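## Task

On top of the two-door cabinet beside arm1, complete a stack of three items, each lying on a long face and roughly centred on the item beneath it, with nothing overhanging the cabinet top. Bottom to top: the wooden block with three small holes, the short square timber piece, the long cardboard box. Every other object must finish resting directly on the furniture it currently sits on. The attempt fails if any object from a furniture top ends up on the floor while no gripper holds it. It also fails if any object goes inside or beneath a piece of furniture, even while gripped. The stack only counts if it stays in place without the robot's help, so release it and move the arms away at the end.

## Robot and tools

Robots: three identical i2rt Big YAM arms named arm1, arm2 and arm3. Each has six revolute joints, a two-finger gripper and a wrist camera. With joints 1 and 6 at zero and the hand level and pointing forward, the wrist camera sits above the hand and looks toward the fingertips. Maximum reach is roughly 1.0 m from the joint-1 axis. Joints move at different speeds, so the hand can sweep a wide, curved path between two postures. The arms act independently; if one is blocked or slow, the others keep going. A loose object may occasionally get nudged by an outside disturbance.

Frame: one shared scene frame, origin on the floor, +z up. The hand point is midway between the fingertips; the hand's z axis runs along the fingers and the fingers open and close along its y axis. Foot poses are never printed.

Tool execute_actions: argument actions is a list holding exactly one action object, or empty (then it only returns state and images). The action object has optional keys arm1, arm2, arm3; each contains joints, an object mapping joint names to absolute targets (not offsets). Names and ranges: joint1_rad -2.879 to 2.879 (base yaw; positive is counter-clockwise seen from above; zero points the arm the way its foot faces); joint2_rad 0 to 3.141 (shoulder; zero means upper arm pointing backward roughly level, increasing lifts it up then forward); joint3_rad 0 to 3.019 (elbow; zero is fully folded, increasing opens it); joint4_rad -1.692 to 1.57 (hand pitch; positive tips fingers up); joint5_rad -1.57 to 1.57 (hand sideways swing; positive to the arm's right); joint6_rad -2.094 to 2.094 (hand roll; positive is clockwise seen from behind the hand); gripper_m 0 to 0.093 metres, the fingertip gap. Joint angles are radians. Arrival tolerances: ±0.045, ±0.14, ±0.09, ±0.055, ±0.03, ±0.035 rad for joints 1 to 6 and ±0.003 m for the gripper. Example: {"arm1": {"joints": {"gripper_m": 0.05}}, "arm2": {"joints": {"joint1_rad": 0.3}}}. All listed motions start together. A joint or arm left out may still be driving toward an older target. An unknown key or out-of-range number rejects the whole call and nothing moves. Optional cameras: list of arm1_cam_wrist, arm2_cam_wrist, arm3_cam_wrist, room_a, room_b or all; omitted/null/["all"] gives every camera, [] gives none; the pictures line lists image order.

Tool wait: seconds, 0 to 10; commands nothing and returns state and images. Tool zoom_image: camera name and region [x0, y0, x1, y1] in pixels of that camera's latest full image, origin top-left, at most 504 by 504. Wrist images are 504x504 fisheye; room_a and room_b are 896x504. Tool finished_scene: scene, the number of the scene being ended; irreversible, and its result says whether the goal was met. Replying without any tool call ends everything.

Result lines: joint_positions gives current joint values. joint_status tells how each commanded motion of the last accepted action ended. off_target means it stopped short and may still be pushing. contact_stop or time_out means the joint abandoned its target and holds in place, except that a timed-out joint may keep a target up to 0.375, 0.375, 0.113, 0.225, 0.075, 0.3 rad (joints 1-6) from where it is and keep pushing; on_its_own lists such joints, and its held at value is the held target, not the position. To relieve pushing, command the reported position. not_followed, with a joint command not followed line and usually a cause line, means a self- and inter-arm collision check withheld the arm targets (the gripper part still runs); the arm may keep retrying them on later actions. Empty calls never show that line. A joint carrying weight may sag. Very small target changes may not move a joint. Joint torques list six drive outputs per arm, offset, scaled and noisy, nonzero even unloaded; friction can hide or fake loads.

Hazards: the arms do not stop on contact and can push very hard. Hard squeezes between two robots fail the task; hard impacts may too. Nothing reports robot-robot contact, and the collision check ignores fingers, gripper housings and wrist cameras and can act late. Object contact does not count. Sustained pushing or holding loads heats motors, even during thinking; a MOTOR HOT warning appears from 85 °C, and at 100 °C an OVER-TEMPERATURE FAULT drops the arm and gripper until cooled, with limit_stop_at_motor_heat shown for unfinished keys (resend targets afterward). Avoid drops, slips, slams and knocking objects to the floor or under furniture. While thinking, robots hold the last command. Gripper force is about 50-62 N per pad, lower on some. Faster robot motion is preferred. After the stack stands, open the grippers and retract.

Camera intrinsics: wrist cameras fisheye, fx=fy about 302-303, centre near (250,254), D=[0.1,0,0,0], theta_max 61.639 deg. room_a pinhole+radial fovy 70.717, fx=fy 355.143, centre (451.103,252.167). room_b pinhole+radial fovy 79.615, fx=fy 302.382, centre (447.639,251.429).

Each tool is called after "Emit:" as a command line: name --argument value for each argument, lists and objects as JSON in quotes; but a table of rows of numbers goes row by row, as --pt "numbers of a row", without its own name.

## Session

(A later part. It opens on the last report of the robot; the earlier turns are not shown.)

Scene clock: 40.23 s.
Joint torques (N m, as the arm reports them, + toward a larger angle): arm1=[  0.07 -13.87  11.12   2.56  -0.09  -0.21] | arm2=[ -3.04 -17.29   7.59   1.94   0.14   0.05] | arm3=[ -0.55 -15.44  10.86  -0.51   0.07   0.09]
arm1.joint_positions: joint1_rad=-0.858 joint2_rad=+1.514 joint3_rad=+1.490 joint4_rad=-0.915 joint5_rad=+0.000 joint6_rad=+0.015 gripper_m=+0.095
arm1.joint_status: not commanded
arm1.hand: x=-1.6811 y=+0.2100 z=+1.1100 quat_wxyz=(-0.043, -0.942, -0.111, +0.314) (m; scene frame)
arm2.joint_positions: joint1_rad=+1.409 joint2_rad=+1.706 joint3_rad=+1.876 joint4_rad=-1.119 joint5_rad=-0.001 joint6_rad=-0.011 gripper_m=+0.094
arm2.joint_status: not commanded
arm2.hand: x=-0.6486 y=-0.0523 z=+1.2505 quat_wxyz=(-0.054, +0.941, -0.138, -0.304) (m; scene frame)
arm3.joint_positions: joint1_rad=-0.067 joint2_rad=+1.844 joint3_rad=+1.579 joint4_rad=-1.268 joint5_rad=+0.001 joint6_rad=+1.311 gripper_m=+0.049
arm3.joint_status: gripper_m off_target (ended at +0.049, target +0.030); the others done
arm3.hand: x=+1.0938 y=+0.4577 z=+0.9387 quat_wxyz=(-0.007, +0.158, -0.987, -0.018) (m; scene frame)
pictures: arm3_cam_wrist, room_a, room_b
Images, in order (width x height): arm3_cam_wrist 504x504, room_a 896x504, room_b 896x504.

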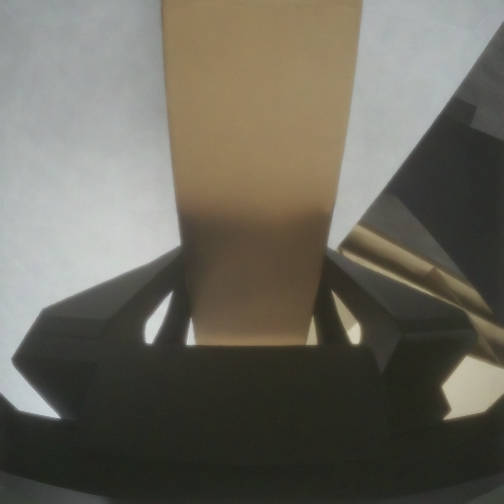

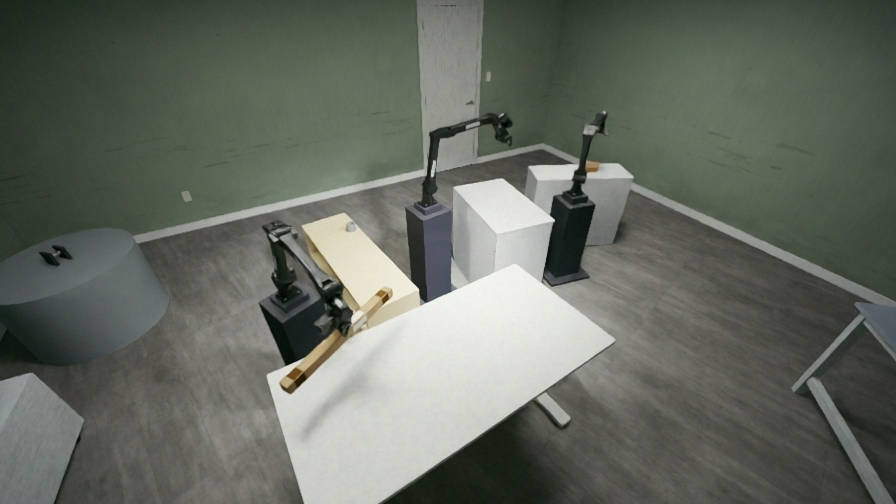

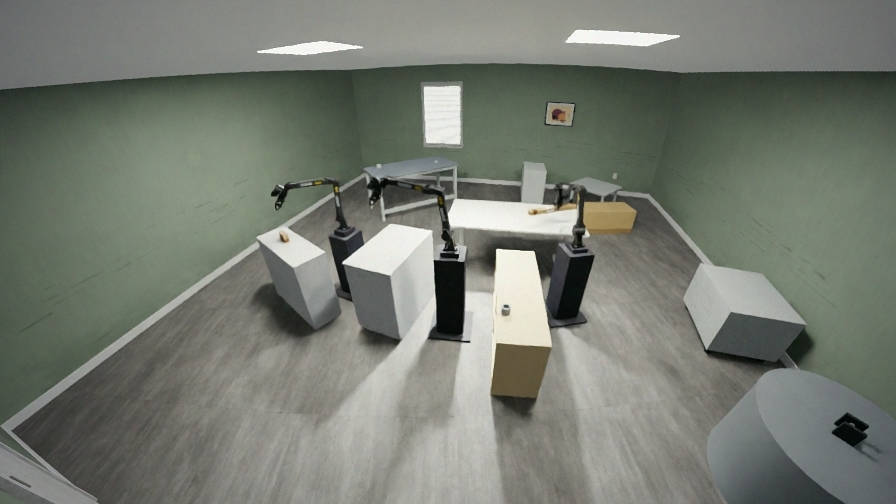

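Emit:
execute_actions --actions '[{"arm3":{"joints":{"joint1_rad":1.585,"joint2_rad":1.726,"joint3_rad":1.449,"joint4_rad":-1.294,"joint6_rad":1.94,"gripper_m":0.03}},"arm2":{"joints":{"joint1_rad":-0.3,"joint6_rad":-1.21,"joint2_rad":1.6,"joint3_rad":1.6,"joint4_rad":-1.57}},"arm1":{"joints":{"joint2_rad":1.2,"joint3_rad":1.1,"joint4_rad":-1.4}}}]'

Scene clock: 43.40 s.
Joint torques (N m, as the arm reports them, + toward a larger angle): arm1=[ 0.04 -6.56  9.57  0.46 -0.09 -0.2 ] | arm2=[ -1.51 -14.56   7.4   -0.27  -0.04  -0.18] | arm3=[ -1.03 -16.88   9.63  -0.53   0.14   0.12]
arm1.joint_positions: joint1_rad=-0.858 joint2_rad=+1.200 joint3_rad=+1.098 joint4_rad=-1.392 joint5_rad=+0.000 joint6_rad=+0.015 gripper_m=+0.095
arm1.joint_status: all done
arm1.hand: x=-1.4413 y=+0.2710 z=+1.0259 quat_wxyz=(-0.007, -0.992, -0.117, +0.044) (m; scene frame)
arm2.joint_positions: joint1_rad=-0.307 joint2_rad=+1.605 joint3_rad=+1.607 joint4_rad=-1.559 joint5_rad=+0.000 joint6_rad=-1.195 gripper_m=+0.094
arm2.joint_status: all done
arm2.hand: x=+0.1934 y=+0.1893 z=+1.1529 quat_wxyz=(-0.013, +0.916, -0.401, -0.003) (m; scene frame)
arm3.joint_positions: joint1_rad=+1.593 joint2_rad=+1.739 joint3_rad=+1.448 joint4_rad=-1.280 joint5_rad=-0.002 joint6_rad=+1.928 gripper_m=+0.049
arm3.joint_status: gripper_m off_target (ended at +0.049, target +0.030); the others done
arm3.hand: x=+0.6131 y=-0.1841 z=+0.9402 quat_wxyz=(-0.003, +0.629, -0.778, +0.004) (m; scene frame)
pictures: arm1_cam_wrist, arm2_cam_wrist, arm3_cam_wrist, room_a, room_b
Images, in order (width x height): arm1_cam_wrist 504x504, arm2_cam_wrist 504x504, arm3_cam_wrist 504x504, room_a 896x504, room_b 896x504.

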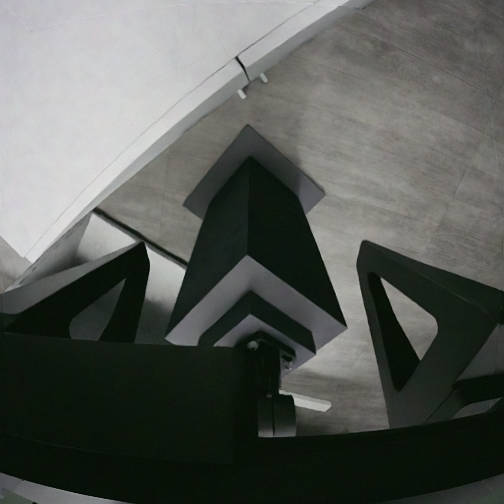

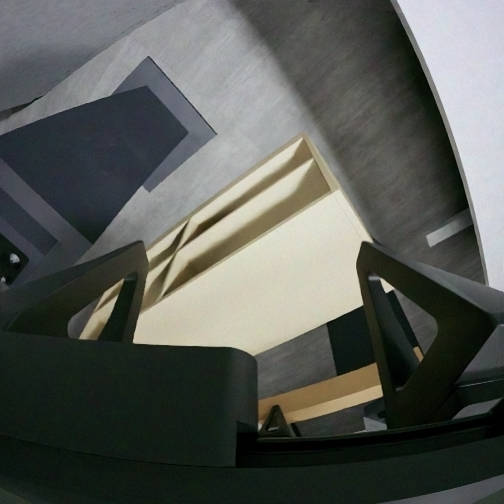

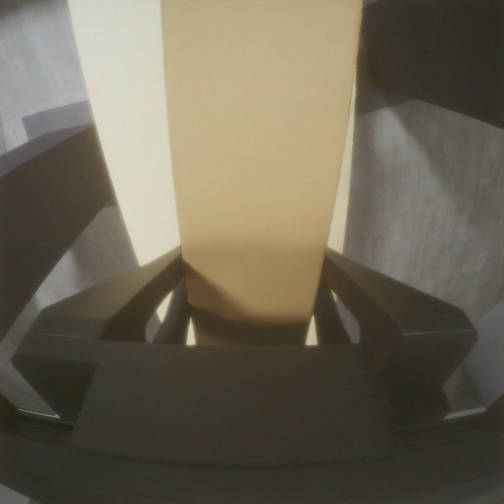

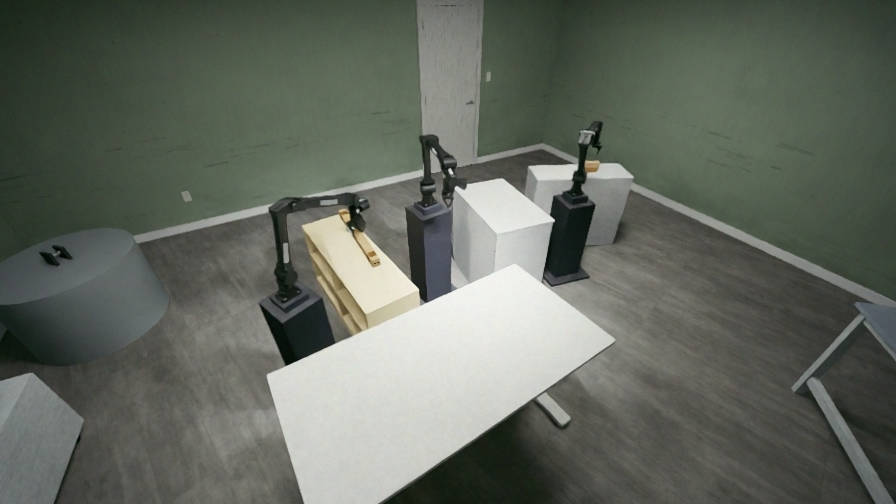

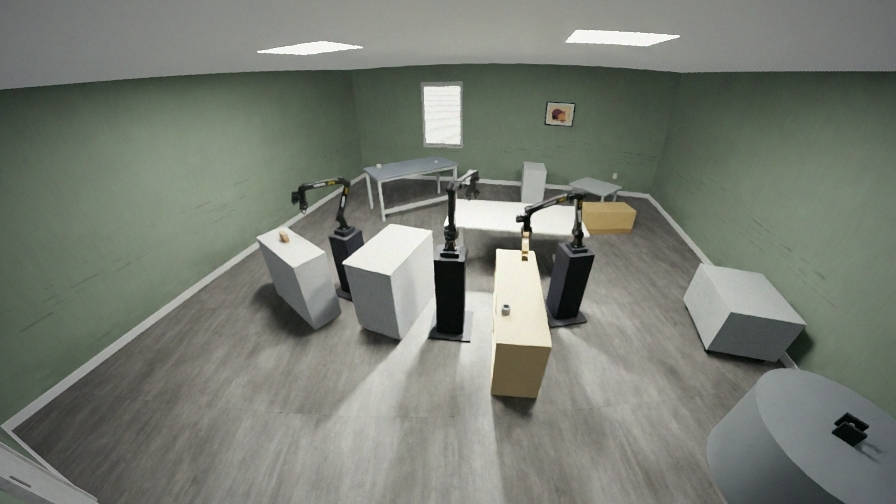

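Emit:
execute_actions --actions '[{"arm3":{"joints":{"joint2_rad":2.145,"joint3_rad":1.266,"joint4_rad":-0.692,"gripper_m":0.03}}}]' --cameras '["arm2_cam_wrist","arm3_cam_wrist","room_a","room_b"]'

Scene clock: 46.33 s.
Joint torques (N m, as the arm reports them, + toward a larger angle): arm1=[ 0.06 -6.57  9.56  0.46 -0.09 -0.2 ] | arm2=[ -1.27 -14.75   7.31  -0.19  -0.05  -0.19] | arm3=[ -1.12 -18.52   7.6    0.61   0.16   0.13]
arm1.joint_positions: joint1_rad=-0.858 joint2_rad=+1.200 joint3_rad=+1.098 joint4_rad=-1.392 joint5_rad=+0.000 joint6_rad=+0.015 gripper_m=+0.095
arm1.joint_status: not commanded
arm1.hand: x=-1.4413 y=+0.2710 z=+1.0259 quat_wxyz=(-0.007, -0.992, -0.117, +0.044) (m; scene frame)
arm2.joint_positions: joint1_rad=-0.307 joint2_rad=+1.605 joint3_rad=+1.607 joint4_rad=-1.559 joint5_rad=+0.000 joint6_rad=-1.196 gripper_m=+0.094
arm2.joint_status: not commanded
arm2.hand: x=+0.1934 y=+0.1893 z=+1.1529 quat_wxyz=(-0.013, +0.916, -0.401, -0.003) (m; scene frame)
arm3.joint_positions: joint1_rad=+1.593 joint2_rad=+2.159 joint3_rad=+1.249 joint4_rad=-0.708 joint5_rad=-0.002 joint6_rad=+1.928 gripper_m=+0.049
arm3.joint_status: gripper_m off_target (ended at +0.049, target +0.030); the others done
arm3.hand: x=+0.6228 y=-0.1833 z=+0.6640 quat_wxyz=(-0.024, +0.628, -0.778, +0.016) (m; scene frame)
pictures: arm2_cam_wrist, arm3_cam_wrist, room_a, room_b
Images, in order (width x height): arm2_cam_wrist 504x504, arm3_cam_wrist 504x504, room_a 896x504, room_b 896x504.

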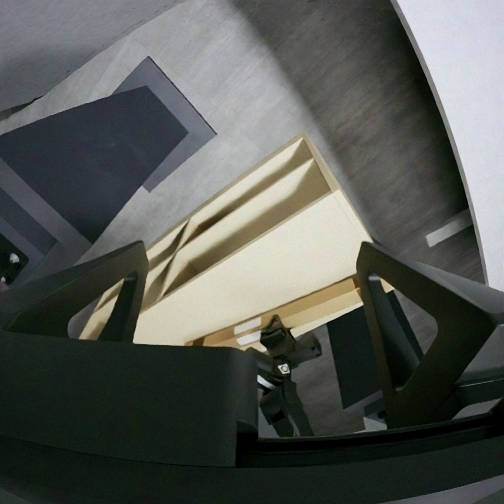

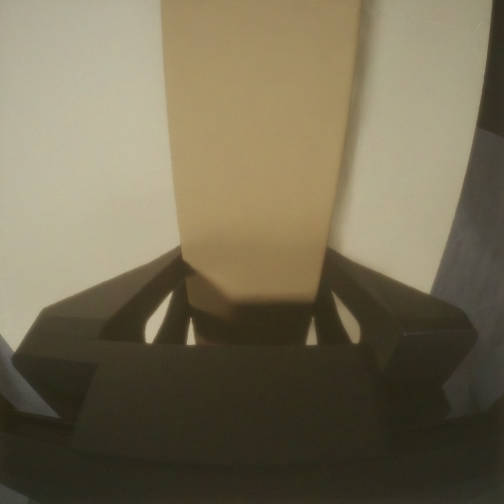

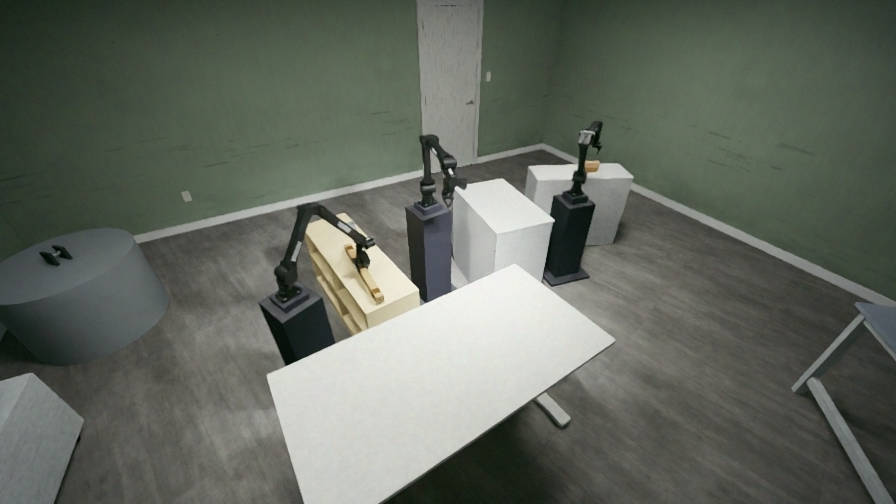

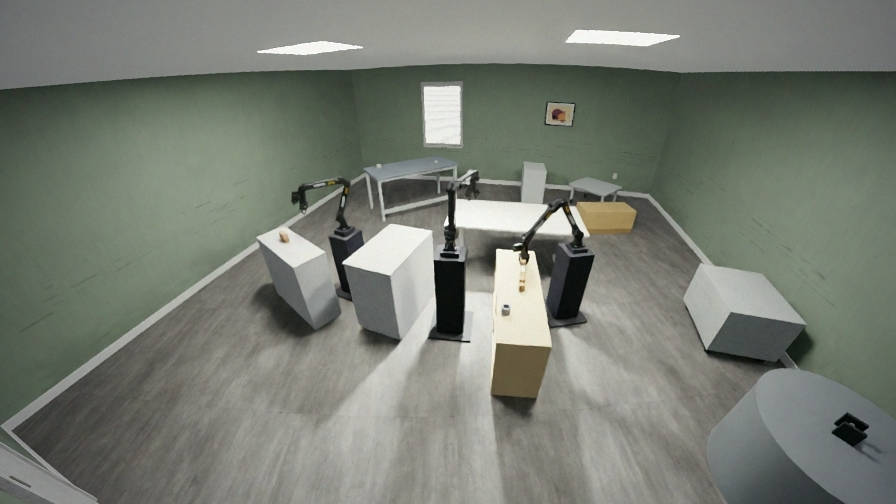

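Emit:
zoom_image --camera "room_a" --region '[290, 190, 450, 330]'

Emit:
zoom_image --camera "room_b" --region '[470, 190, 610, 330]'

Region (290, 190, 450, 330) of room_a's 896x504 image, scaled by 3.150, with more detail than that image has; it fills the top 441 rows of this view, and the rest is white.

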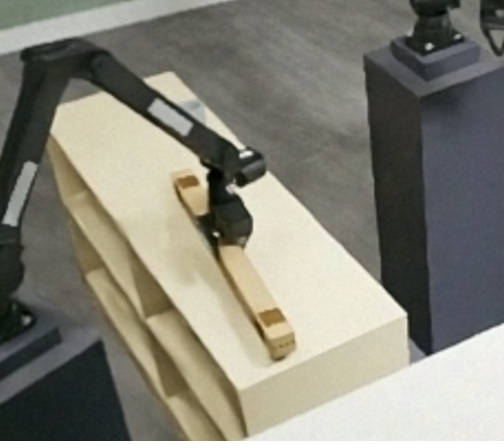

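Region (470, 190, 610, 330) of room_b's 896x504 image, scaled by 3.600, with more detail than that image has.

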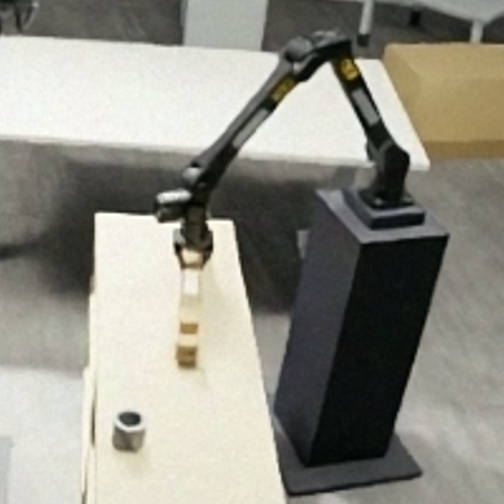

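Emit:
execute_actions --actions '[{"arm3":{"joints":{"joint2_rad":2.27,"joint3_rad":1.287,"joint4_rad":-0.585,"gripper_m":0.03}}}]' --cameras '["arm2_cam_wrist","arm3_cam_wrist","room_a"]'

Scene clock: 47.90 s.
Joint torques (N m, as the arm reports them, + toward a larger angle): arm1=[ 0.03 -6.56  9.57  0.45 -0.09 -0.2 ] | arm2=[ -1.07 -14.56   7.33  -0.18  -0.06  -0.16] | arm3=[ -1.22 -13.45   6.83   1.14   0.08   0.08]
arm1.joint_positions: joint1_rad=-0.858 joint2_rad=+1.200 joint3_rad=+1.098 joint4_rad=-1.392 joint5_rad=+0.000 joint6_rad=+0.015 gripper_m=+0.095
arm1.joint_status: not commanded
arm1.hand: x=-1.4413 y=+0.2710 z=+1.0259 quat_wxyz=(-0.007, -0.992, -0.117, +0.044) (m; scene frame)
arm2.joint_positions: joint1_rad=-0.307 joint2_rad=+1.605 joint3_rad=+1.607 joint4_rad=-1.559 joint5_rad=+0.000 joint6_rad=-1.196 gripper_m=+0.094
arm2.joint_status: not commanded
arm2.hand: x=+0.1934 y=+0.1893 z=+1.1529 quat_wxyz=(-0.013, +0.916, -0.401, -0.003) (m; scene frame)
arm3.joint_positions: joint1_rad=+1.592 joint2_rad=+2.211 joint3_rad=+1.277 joint4_rad=-0.611 joint5_rad=+0.000 joint6_rad=+1.932 gripper_m=+0.049
arm3.joint_status: gripper_m off_target (ended at +0.049, target +0.030); the others done
arm3.hand: x=+0.5983 y=-0.1865 z=+0.6437 quat_wxyz=(+0.008, +0.627, -0.779, -0.003) (m; scene frame)
pictures: arm2_cam_wrist, arm3_cam_wrist, room_a
Images, in order (width x height): arm2_cam_wrist 504x504, arm3_cam_wrist 504x504, room_a 896x504.

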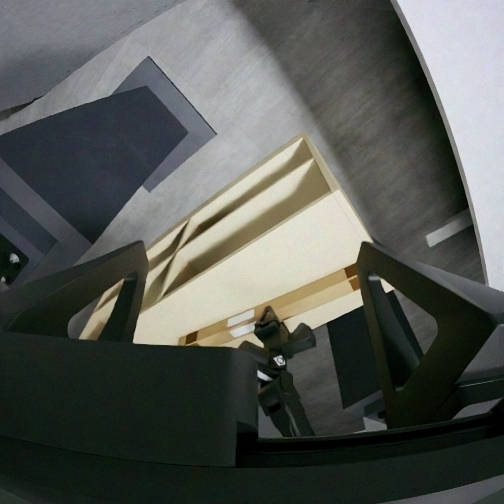

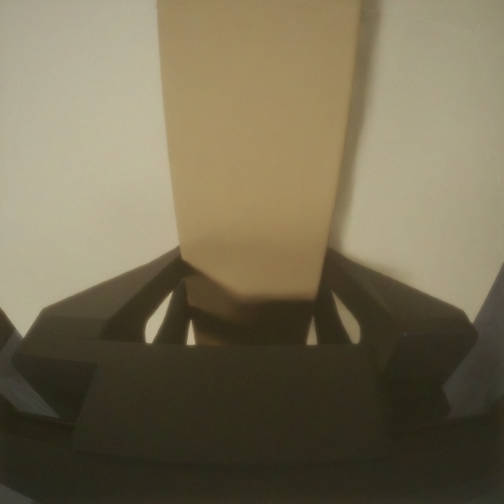

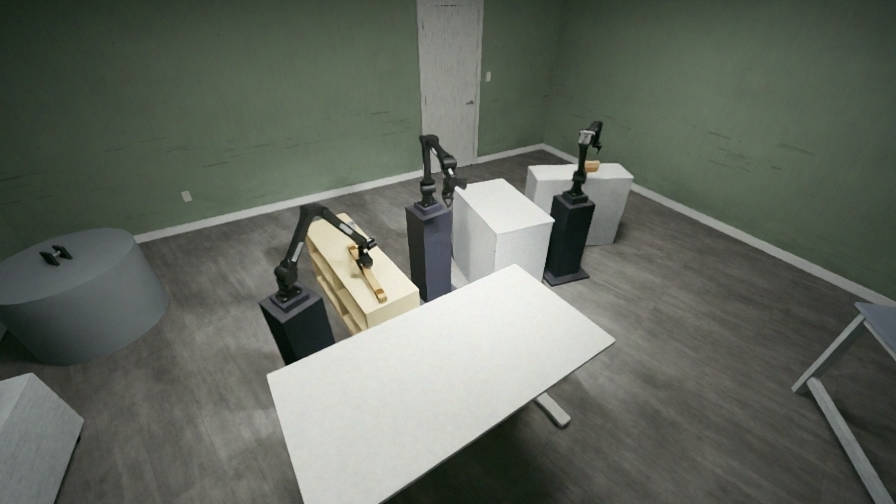

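Emit:
execute_actions --actions '[{"arm3":{"joints":{"joint2_rad":2.2,"joint3_rad":1.277,"joint4_rad":-0.611,"gripper_m":0.093}}}]' --cameras '["arm3_cam_wrist"]'

Scene clock: 48.70 s.
Joint torques (N m, as the arm reports them, + toward a larger angle): arm1=[ 0.05 -6.57  9.56  0.45 -0.09 -0.2 ] | arm2=[ -1.08 -14.69   7.3   -0.23  -0.06  -0.18] | arm3=[ -1.21 -19.06   5.97   0.08   0.08   0.08]
arm1.joint_positions: joint1_rad=-0.858 joint2_rad=+1.200 joint3_rad=+1.098 joint4_rad=-1.392 joint5_rad=+0.000 joint6_rad=+0.015 gripper_m=+0.095
arm1.joint_status: not commanded
arm1.hand: x=-1.4413 y=+0.2710 z=+1.0259 quat_wxyz=(-0.007, -0.992, -0.117, +0.044) (m; scene frame)
arm2.joint_positions: joint1_rad=-0.307 joint2_rad=+1.605 joint3_rad=+1.607 joint4_rad=-1.559 joint5_rad=+0.000 joint6_rad=-1.196 gripper_m=+0.094
arm2.joint_status: not commanded
arm2.hand: x=+0.1934 y=+0.1893 z=+1.1529 quat_wxyz=(-0.013, +0.916, -0.401, -0.003) (m; scene frame)
arm3.joint_positions: joint1_rad=+1.592 joint2_rad=+2.210 joint3_rad=+1.275 joint4_rad=-0.611 joint5_rad=+0.000 joint6_rad=+1.932 gripper_m=+0.093
arm3.joint_status: all done
arm3.hand: x=+0.5991 y=-0.1863 z=+0.6436 quat_wxyz=(+0.007, +0.627, -0.779, -0.003) (m; scene frame)
pictures: arm3_cam_wrist
Images, in order (width x height): arm3_cam_wrist 504x504.

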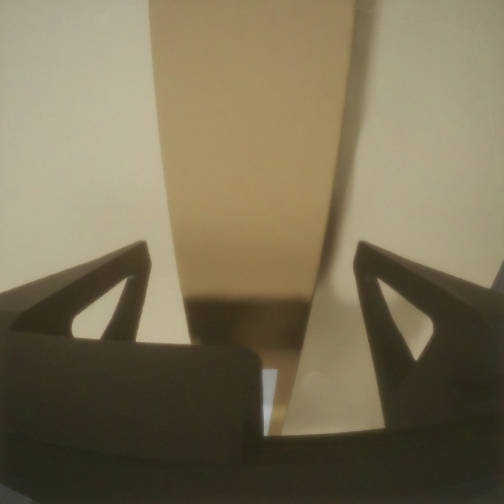

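Emit:
execute_actions --actions '[{"arm3":{"joints":{"joint2_rad":2.11,"joint3_rad":1.28,"joint4_rad":-0.72}}}]' --cameras '["arm3_cam_wrist"]'

Scene clock: 51.40 s.
Joint torques (N m, as the arm reports them, + toward a larger angle): arm1=[ 0.03 -6.58  9.57  0.46 -0.09 -0.2 ] | arm2=[ -1.16 -14.53   7.33  -0.28  -0.05  -0.16] | arm3=[ -1.2  -16.53   7.29  -0.55   0.08   0.08]
arm1.joint_positions: joint1_rad=-0.858 joint2_rad=+1.200 joint3_rad=+1.098 joint4_rad=-1.392 joint5_rad=+0.000 joint6_rad=+0.015 gripper_m=+0.095
arm1.joint_status: not commanded
arm1.hand: x=-1.4413 y=+0.2710 z=+1.0259 quat_wxyz=(-0.007, -0.992, -0.117, +0.044) (m; scene frame)
arm2.joint_positions: joint1_rad=-0.307 joint2_rad=+1.605 joint3_rad=+1.607 joint4_rad=-1.559 joint5_rad=+0.000 joint6_rad=-1.196 gripper_m=+0.094
arm2.joint_status: not commanded
arm2.hand: x=+0.1934 y=+0.1893 z=+1.1529 quat_wxyz=(-0.013, +0.916, -0.401, -0.003) (m; scene frame)
arm3.joint_positions: joint1_rad=+1.592 joint2_rad=+2.100 joint3_rad=+1.275 joint4_rad=-0.704 joint5_rad=+0.000 joint6_rad=+1.932 gripper_m=+0.093
arm3.joint_status: all done
arm3.hand: x=+0.5926 y=-0.1872 z=+0.6998 quat_wxyz=(+0.015, +0.627, -0.779, -0.007) (m; scene frame)
pictures: arm3_cam_wrist
Images, in order (width x height): arm3_cam_wrist 504x504.

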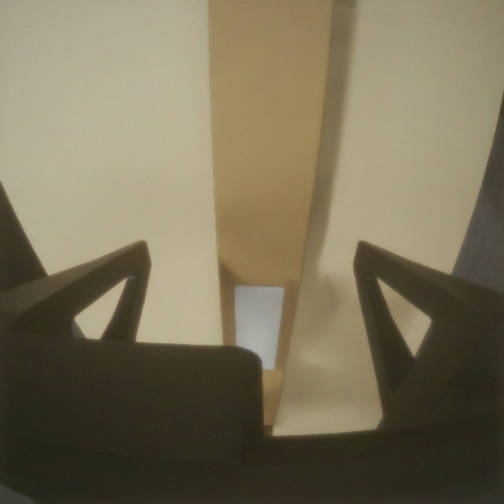

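Emit:
execute_actions --actions '[{"arm3":{"joints":{"joint1_rad":0.2,"joint2_rad":0.6,"joint3_rad":1.0,"joint4_rad":-1.2,"joint6_rad":0}},"arm2":{"joints":{"joint1_rad":-0.75,"joint6_rad":-1.248,"joint2_rad":1.85,"joint3_rad":1.6,"joint4_rad":-1.33}}}]' --cameras '["arm2_cam_wrist","room_a","room_b"]'

Scene clock: 59.93 s.
Joint torques (N m, as the arm reports them, + toward a larger angle): arm1=[ 0.05 -6.56  9.57  0.46 -0.09 -0.2 ] | arm2=[ -1.56 -19.33   7.44   0.47  -0.11  -0.18] | arm3=[-1.17  0.77 10.55  0.79 -0.07 -0.13]
arm1.joint_positions: joint1_rad=-0.858 joint2_rad=+1.200 joint3_rad=+1.098 joint4_rad=-1.392 joint5_rad=+0.000 joint6_rad=+0.015 gripper_m=+0.095
arm1.joint_status: not commanded
arm1.hand: x=-1.4413 y=+0.2710 z=+1.0259 quat_wxyz=(-0.007, -0.992, -0.117, +0.044) (m; scene frame)
arm2.joint_positions: joint1_rad=-0.748 joint2_rad=+1.868 joint3_rad=+1.598 joint4_rad=-1.337 joint5_rad=+0.001 joint6_rad=-1.234 gripper_m=+0.094
arm2.joint_status: all done
arm2.hand: x=+0.4140 y=+0.1012 z=+1.0146 quat_wxyz=(+0.012, +0.817, -0.576, -0.009) (m; scene frame)
arm3.joint_positions: joint1_rad=+0.206 joint2_rad=+0.596 joint3_rad=+1.002 joint4_rad=-1.180 joint5_rad=+0.002 joint6_rad=+0.012 gripper_m=+0.093
arm3.joint_status: all done
arm3.hand: x=+1.0357 y=+0.1501 z=+1.1855 quat_wxyz=(-0.227, +0.748, -0.540, -0.313) (m; scene frame)
pictures: arm2_cam_wrist, room_a, room_b
Images, in order (width x height): arm2_cam_wrist 504x504, room_a 896x504, room_b 896x504.

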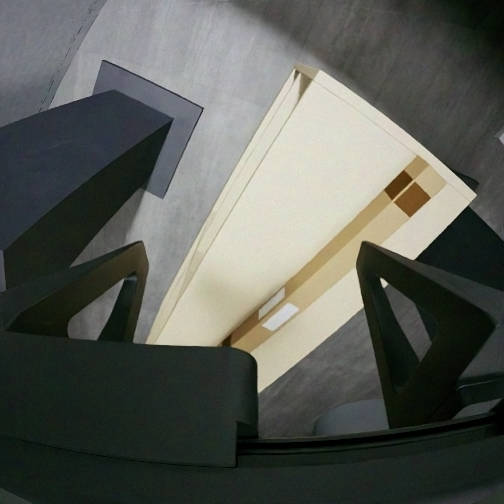

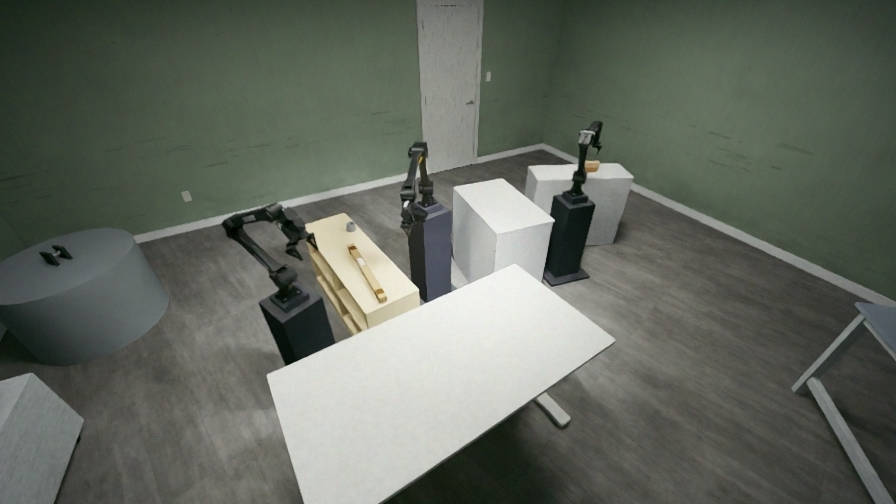

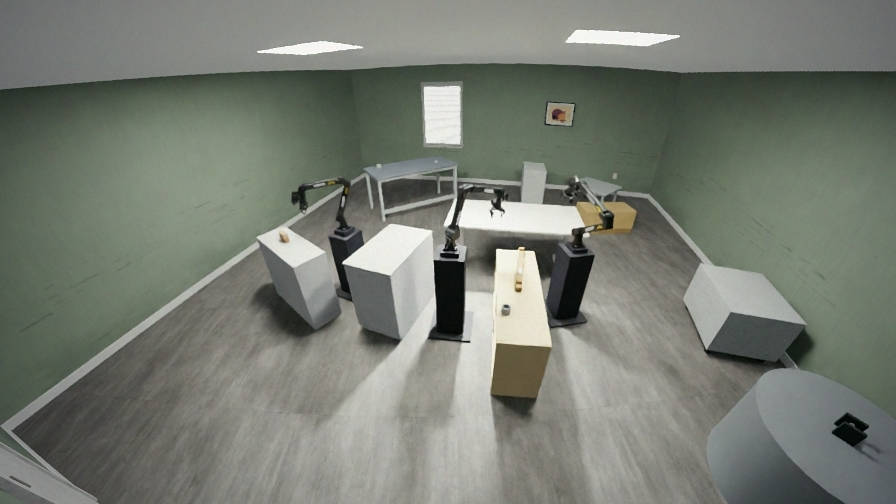

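Emit:
execute_actions --actions '[{"arm2":{"joints":{"joint1_rad":-1.302,"joint6_rad":-1.24,"joint2_rad":2.325,"joint3_rad":1.65,"joint4_rad":-0.898}},"arm1":{"joints":{"joint1_rad":0.3,"joint6_rad":1.43}}}]' --cameras '["arm2_cam_wrist","room_a"]'

Scene clock: 63.40 s.
Joint torques (N m, as the arm reports them, + toward a larger angle): arm1=[-0.35 -6.55  9.48  0.37  0.03  0.04] | arm2=[ -2.1  -22.93   6.38   0.69  -0.11  -0.11] | arm3=[-1.23  0.79 10.53  0.77 -0.07 -0.16]
arm1.joint_positions: joint1_rad=+0.299 joint2_rad=+1.200 joint3_rad=+1.098 joint4_rad=-1.392 joint5_rad=+0.000 joint6_rad=+1.413 gripper_m=+0.095
arm1.joint_status: all done
arm1.hand: x=-1.1623 y=+0.0144 z=+1.0241 quat_wxyz=(-0.041, -0.999, +0.003, +0.012) (m; scene frame)
arm2.joint_positions: joint1_rad=-1.293 joint2_rad=+2.342 joint3_rad=+1.638 joint4_rad=-0.909 joint5_rad=+0.001 joint6_rad=-1.234 gripper_m=+0.094
arm2.joint_status: all done
arm2.hand: x=+0.5893 y=-0.1625 z=+0.7470 quat_wxyz=(+0.015, +0.632, -0.775, -0.017) (m; scene frame)
arm3.joint_positions: joint1_rad=+0.206 joint2_rad=+0.596 joint3_rad=+1.002 joint4_rad=-1.180 joint5_rad=+0.002 joint6_rad=+0.012 gripper_m=+0.093
arm3.joint_status: not commanded
arm3.hand: x=+1.0357 y=+0.1501 z=+1.1855 quat_wxyz=(-0.227, +0.748, -0.540, -0.313) (m; scene frame)
pictures: arm2_cam_wrist, room_a
Images, in order (width x height): arm2_cam_wrist 504x504, room_a 896x504.

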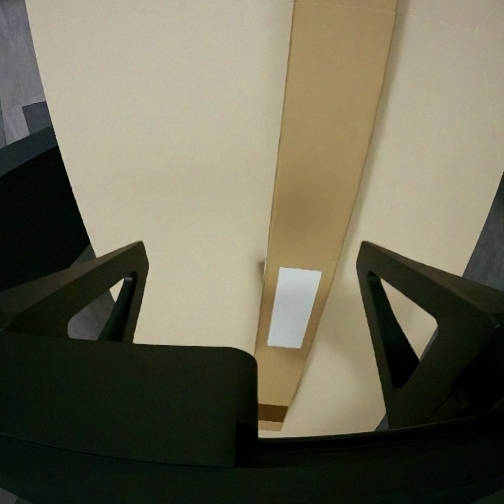

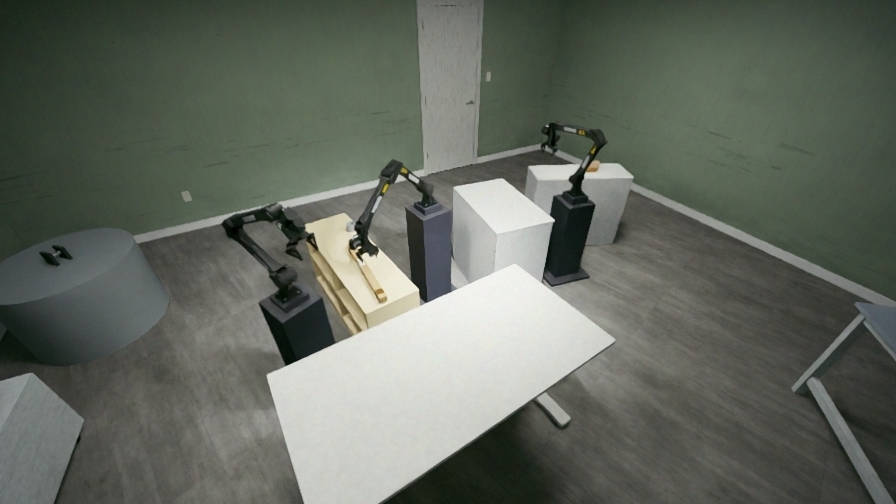

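Emit:
execute_actions --actions '[{"arm2":{"joints":{"joint1_rad":-1.335,"joint2_rad":2.43,"joint3_rad":1.755,"joint4_rad":-0.87}}}]' --cameras '["arm2_cam_wrist"]'

Scene clock: 66.17 s.
Joint torques (N m, as the arm reports them, + toward a larger angle): arm1=[-0.36 -6.52  9.48  0.37  0.03  0.05] | arm2=[ -1.47 -20.04   8.5    0.62  -0.11  -0.11] | arm3=[-1.17  0.8  10.51  0.78 -0.07 -0.16]
arm1.joint_positions: joint1_rad=+0.299 joint2_rad=+1.200 joint3_rad=+1.098 joint4_rad=-1.392 joint5_rad=+0.000 joint6_rad=+1.413 gripper_m=+0.095
arm1.joint_status: not commanded
arm1.hand: x=-1.1623 y=+0.0144 z=+1.0241 quat_wxyz=(-0.041, -0.999, +0.003, +0.012) (m; scene frame)
arm2.joint_positions: joint1_rad=-1.336 joint2_rad=+2.406 joint3_rad=+1.713 joint4_rad=-0.877 joint5_rad=+0.001 joint6_rad=-1.234 gripper_m=+0.094
arm2.joint_status: all done
arm2.hand: x=+0.6191 y=-0.1862 z=+0.7291 quat_wxyz=(-0.003, +0.615, -0.788, -0.006) (m; scene frame)
arm3.joint_positions: joint1_rad=+0.206 joint2_rad=+0.596 joint3_rad=+1.002 joint4_rad=-1.180 joint5_rad=+0.002 joint6_rad=+0.012 gripper_m=+0.093
arm3.joint_status: not commanded
arm3.hand: x=+1.0357 y=+0.1501 z=+1.1855 quat_wxyz=(-0.227, +0.748, -0.540, -0.313) (m; scene frame)
pictures: arm2_cam_wrist
Images, in order (width x height): arm2_cam_wrist 504x504.

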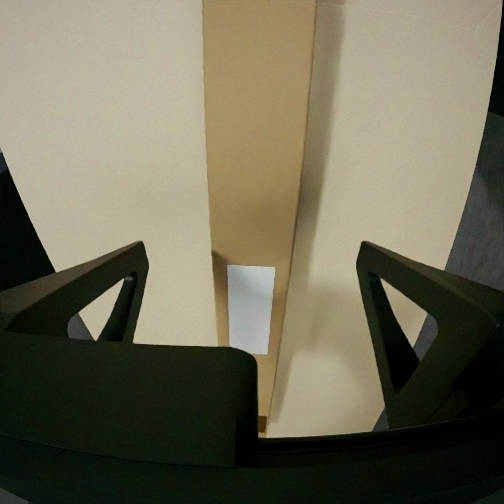

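Emit:
execute_actions --actions '[{"arm2":{"joints":{"joint2_rad":2.56,"joint3_rad":1.765,"joint4_rad":-0.765}}}]' --cameras '["arm2_cam_wrist"]'

Scene clock: 68.00 s.
Joint torques (N m, as the arm reports them, + toward a larger angle): arm1=[-0.33 -6.57  9.48  0.37  0.03  0.05] | arm2=[ -1.11 -22.7    6.85   0.65  -0.12  -0.13] | arm3=[-1.17  0.72 10.53  0.79 -0.07 -0.16]
arm1.joint_positions: joint1_rad=+0.299 joint2_rad=+1.200 joint3_rad=+1.098 joint4_rad=-1.392 joint5_rad=+0.000 joint6_rad=+1.413 gripper_m=+0.095
arm1.joint_status: not commanded
arm1.hand: x=-1.1623 y=+0.0144 z=+1.0241 quat_wxyz=(-0.041, -0.999, +0.003, +0.012) (m; scene frame)
arm2.joint_positions: joint1_rad=-1.336 joint2_rad=+2.560 joint3_rad=+1.739 joint4_rad=-0.774 joint5_rad=+0.002 joint6_rad=-1.234 gripper_m=+0.094
arm2.joint_status: all done
arm2.hand: x=+0.6071 y=-0.1860 z=+0.6414 quat_wxyz=(+0.007, +0.615, -0.788, -0.012) (m; scene frame)
arm3.joint_positions: joint1_rad=+0.206 joint2_rad=+0.596 joint3_rad=+1.002 joint4_rad=-1.180 joint5_rad=+0.002 joint6_rad=+0.012 gripper_m=+0.093
arm3.joint_status: not commanded
arm3.hand: x=+1.0357 y=+0.1501 z=+1.1855 quat_wxyz=(-0.227, +0.748, -0.540, -0.313) (m; scene frame)
pictures: arm2_cam_wrist
Images, in order (width x height): arm2_cam_wrist 504x504.

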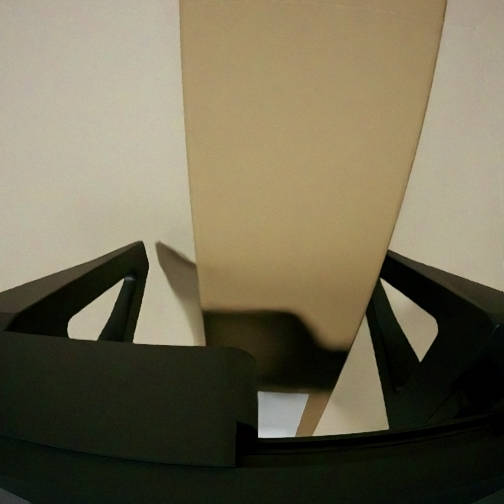

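Emit:
execute_actions --actions '[]'

Scene clock: 69.10 s.
Joint torques (N m, as the arm reports them, + toward a larger angle): arm1=[-0.34 -6.57  9.48  0.36  0.03  0.05] | arm2=[ -1.5  -22.16   6.61   0.61  -0.1   -0.09] | arm3=[-1.2   0.74 10.5   0.78 -0.07 -0.16]
arm1.joint_positions: joint1_rad=+0.299 joint2_rad=+1.200 joint3_rad=+1.098 joint4_rad=-1.392 joint5_rad=+0.000 joint6_rad=+1.413 gripper_m=+0.095
arm1.joint_status: not commanded
arm1.hand: x=-1.1623 y=+0.0144 z=+1.0241 quat_wxyz=(-0.041, -0.999, +0.003, +0.012) (m; scene frame)
arm2.joint_positions: joint1_rad=-1.336 joint2_rad=+2.560 joint3_rad=+1.739 joint4_rad=-0.774 joint5_rad=+0.002 joint6_rad=-1.234 gripper_m=+0.094
arm2.joint_status: all done
arm2.hand: x=+0.6071 y=-0.1860 z=+0.6414 quat_wxyz=(+0.007, +0.615, -0.788, -0.012) (m; scene frame)
arm3.joint_positions: joint1_rad=+0.206 joint2_rad=+0.596 joint3_rad=+1.002 joint4_rad=-1.180 joint5_rad=+0.002 joint6_rad=+0.012 gripper_m=+0.093
arm3.joint_status: not commanded
arm3.hand: x=+1.0357 y=+0.1501 z=+1.1855 quat_wxyz=(-0.227, +0.748, -0.540, -0.313) (m; scene frame)
pictures: arm1_cam_wrist, arm2_cam_wrist, arm3_cam_wrist, room_a, room_b
Images, in order (width x height): arm1_cam_wrist 504x504, arm2_cam_wrist 504x504, arm3_cam_wrist 504x504, room_a 896x504, room_b 896x504.

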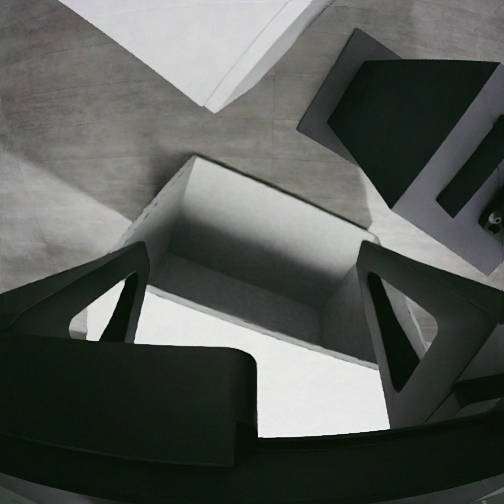

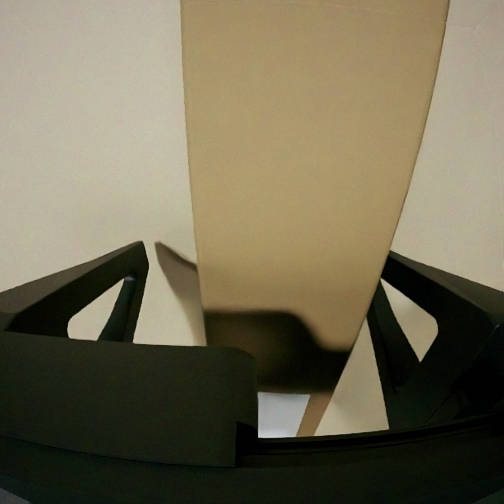

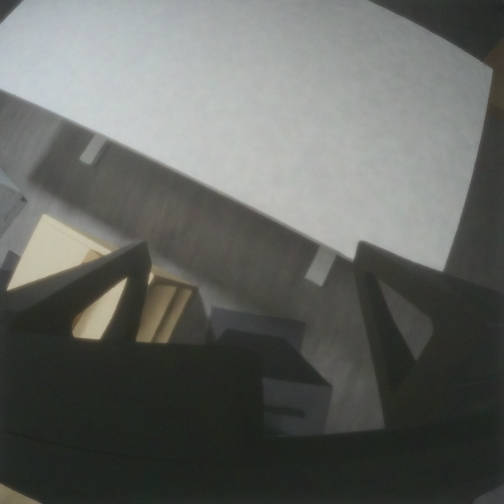

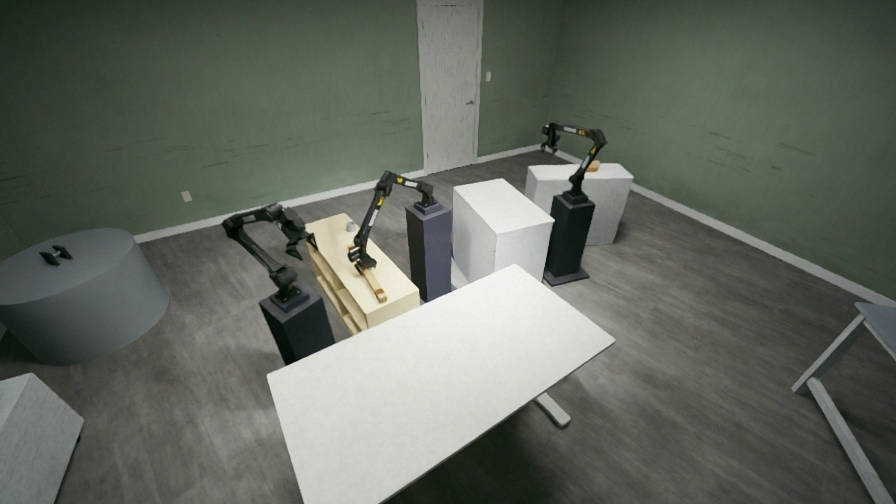

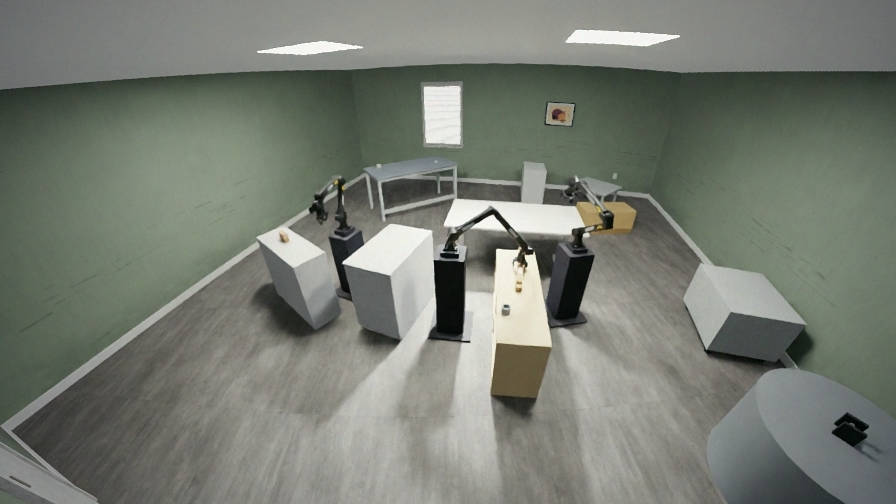

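Emit:
execute_actions --actions '[{"arm2":{"joints":{"gripper_m":0.03}}}]' --cameras '["arm2_cam_wrist","room_a"]'

Scene clock: 69.87 s.
Joint torques (N m, as the arm reports them, + toward a larger angle): arm1=[-0.34 -6.58  9.48  0.36  0.03  0.05] | arm2=[ -1.58 -22.31   6.69   0.59  -0.1   -0.11] | arm3=[-1.14  0.78 10.53  0.76 -0.07 -0.16]
arm1.joint_positions: joint1_rad=+0.299 joint2_rad=+1.200 joint3_rad=+1.098 joint4_rad=-1.392 joint5_rad=+0.000 joint6_rad=+1.413 gripper_m=+0.095
arm1.joint_status: not commanded
arm1.hand: x=-1.1623 y=+0.0144 z=+1.0241 quat_wxyz=(-0.041, -0.999, +0.003, +0.012) (m; scene frame)
arm2.joint_positions: joint1_rad=-1.336 joint2_rad=+2.560 joint3_rad=+1.739 joint4_rad=-0.773 joint5_rad=+0.001 joint6_rad=-1.234 gripper_m=+0.049
arm2.joint_status: gripper_m off_target (ended at +0.049, target +0.030)
arm2.hand: x=+0.6073 y=-0.1860 z=+0.6414 quat_wxyz=(+0.006, +0.615, -0.788, -0.012) (m; scene frame)
arm3.joint_positions: joint1_rad=+0.206 joint2_rad=+0.596 joint3_rad=+1.002 joint4_rad=-1.180 joint5_rad=+0.002 joint6_rad=+0.012 gripper_m=+0.093
arm3.joint_status: not commanded
arm3.hand: x=+1.0357 y=+0.1501 z=+1.1855 quat_wxyz=(-0.227, +0.748, -0.540, -0.313) (m; scene frame)
pictures: arm2_cam_wrist, room_a
Images, in order (width x height): arm2_cam_wrist 504x504, room_a 896x504.

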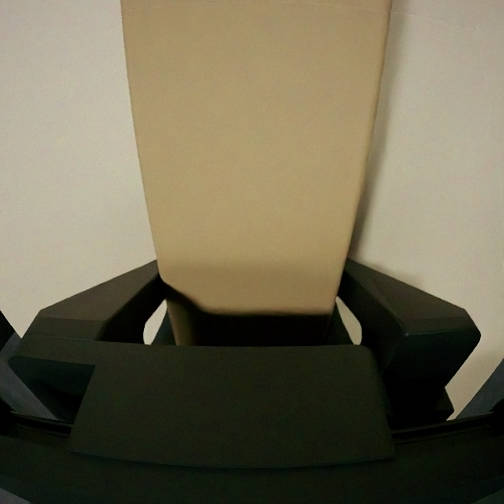

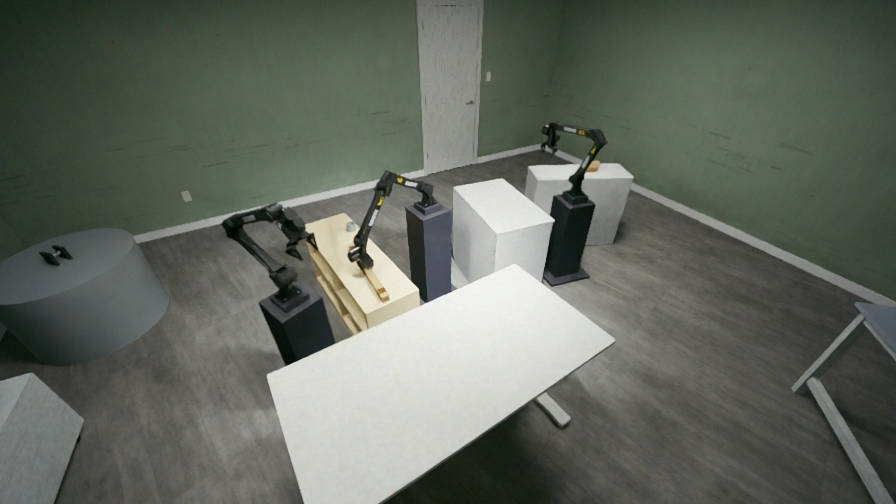

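Emit:
execute_actions --actions '[{"arm2":{"joints":{"joint2_rad":2.03,"joint3_rad":1.805,"joint4_rad":-1.36}}}]' --cameras '["arm2_cam_wrist","room_a"]'

Scene clock: 73.30 s.
Joint torques (N m, as the arm reports them, + toward a larger angle): arm1=[-0.36 -6.59  9.48  0.36  0.03  0.05] | arm2=[ -1.63 -19.53   8.33  -0.23  -0.11  -0.12] | arm3=[-1.15  0.79 10.53  0.78 -0.07 -0.16]
arm1.joint_positions: joint1_rad=+0.299 joint2_rad=+1.200 joint3_rad=+1.098 joint4_rad=-1.392 joint5_rad=+0.000 joint6_rad=+1.413 gripper_m=+0.095
arm1.joint_status: not commanded
arm1.hand: x=-1.1623 y=+0.0144 z=+1.0241 quat_wxyz=(-0.041, -0.999, +0.003, +0.012) (m; scene frame)
arm2.joint_positions: joint1_rad=-1.336 joint2_rad=+2.023 joint3_rad=+1.793 joint4_rad=-1.349 joint5_rad=+0.001 joint6_rad=-1.234 gripper_m=+0.049
arm2.joint_status: all done
arm2.hand: x=+0.5959 y=-0.1921 z=+0.9936 quat_wxyz=(+0.000, +0.615, -0.788, -0.008) (m; scene frame)
arm3.joint_positions: joint1_rad=+0.206 joint2_rad=+0.596 joint3_rad=+1.002 joint4_rad=-1.180 joint5_rad=+0.002 joint6_rad=+0.012 gripper_m=+0.093
arm3.joint_status: not commanded
arm3.hand: x=+1.0357 y=+0.1501 z=+1.1855 quat_wxyz=(-0.227, +0.748, -0.540, -0.313) (m; scene frame)
pictures: arm2_cam_wrist, room_a
Images, in order (width x height): arm2_cam_wrist 504x504, room_a 896x504.

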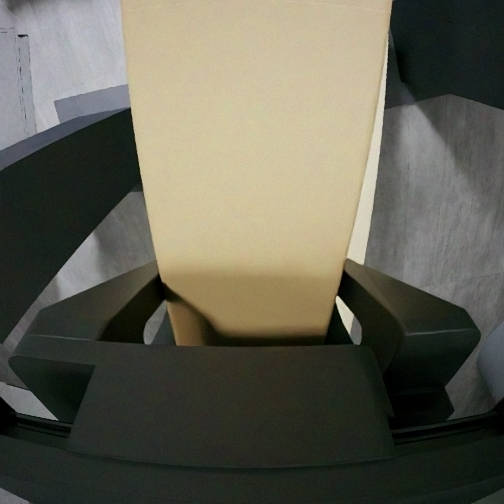

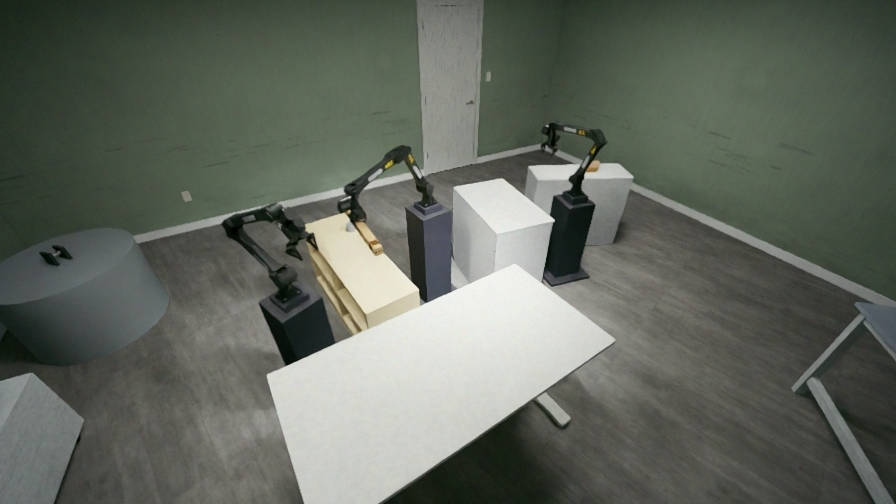

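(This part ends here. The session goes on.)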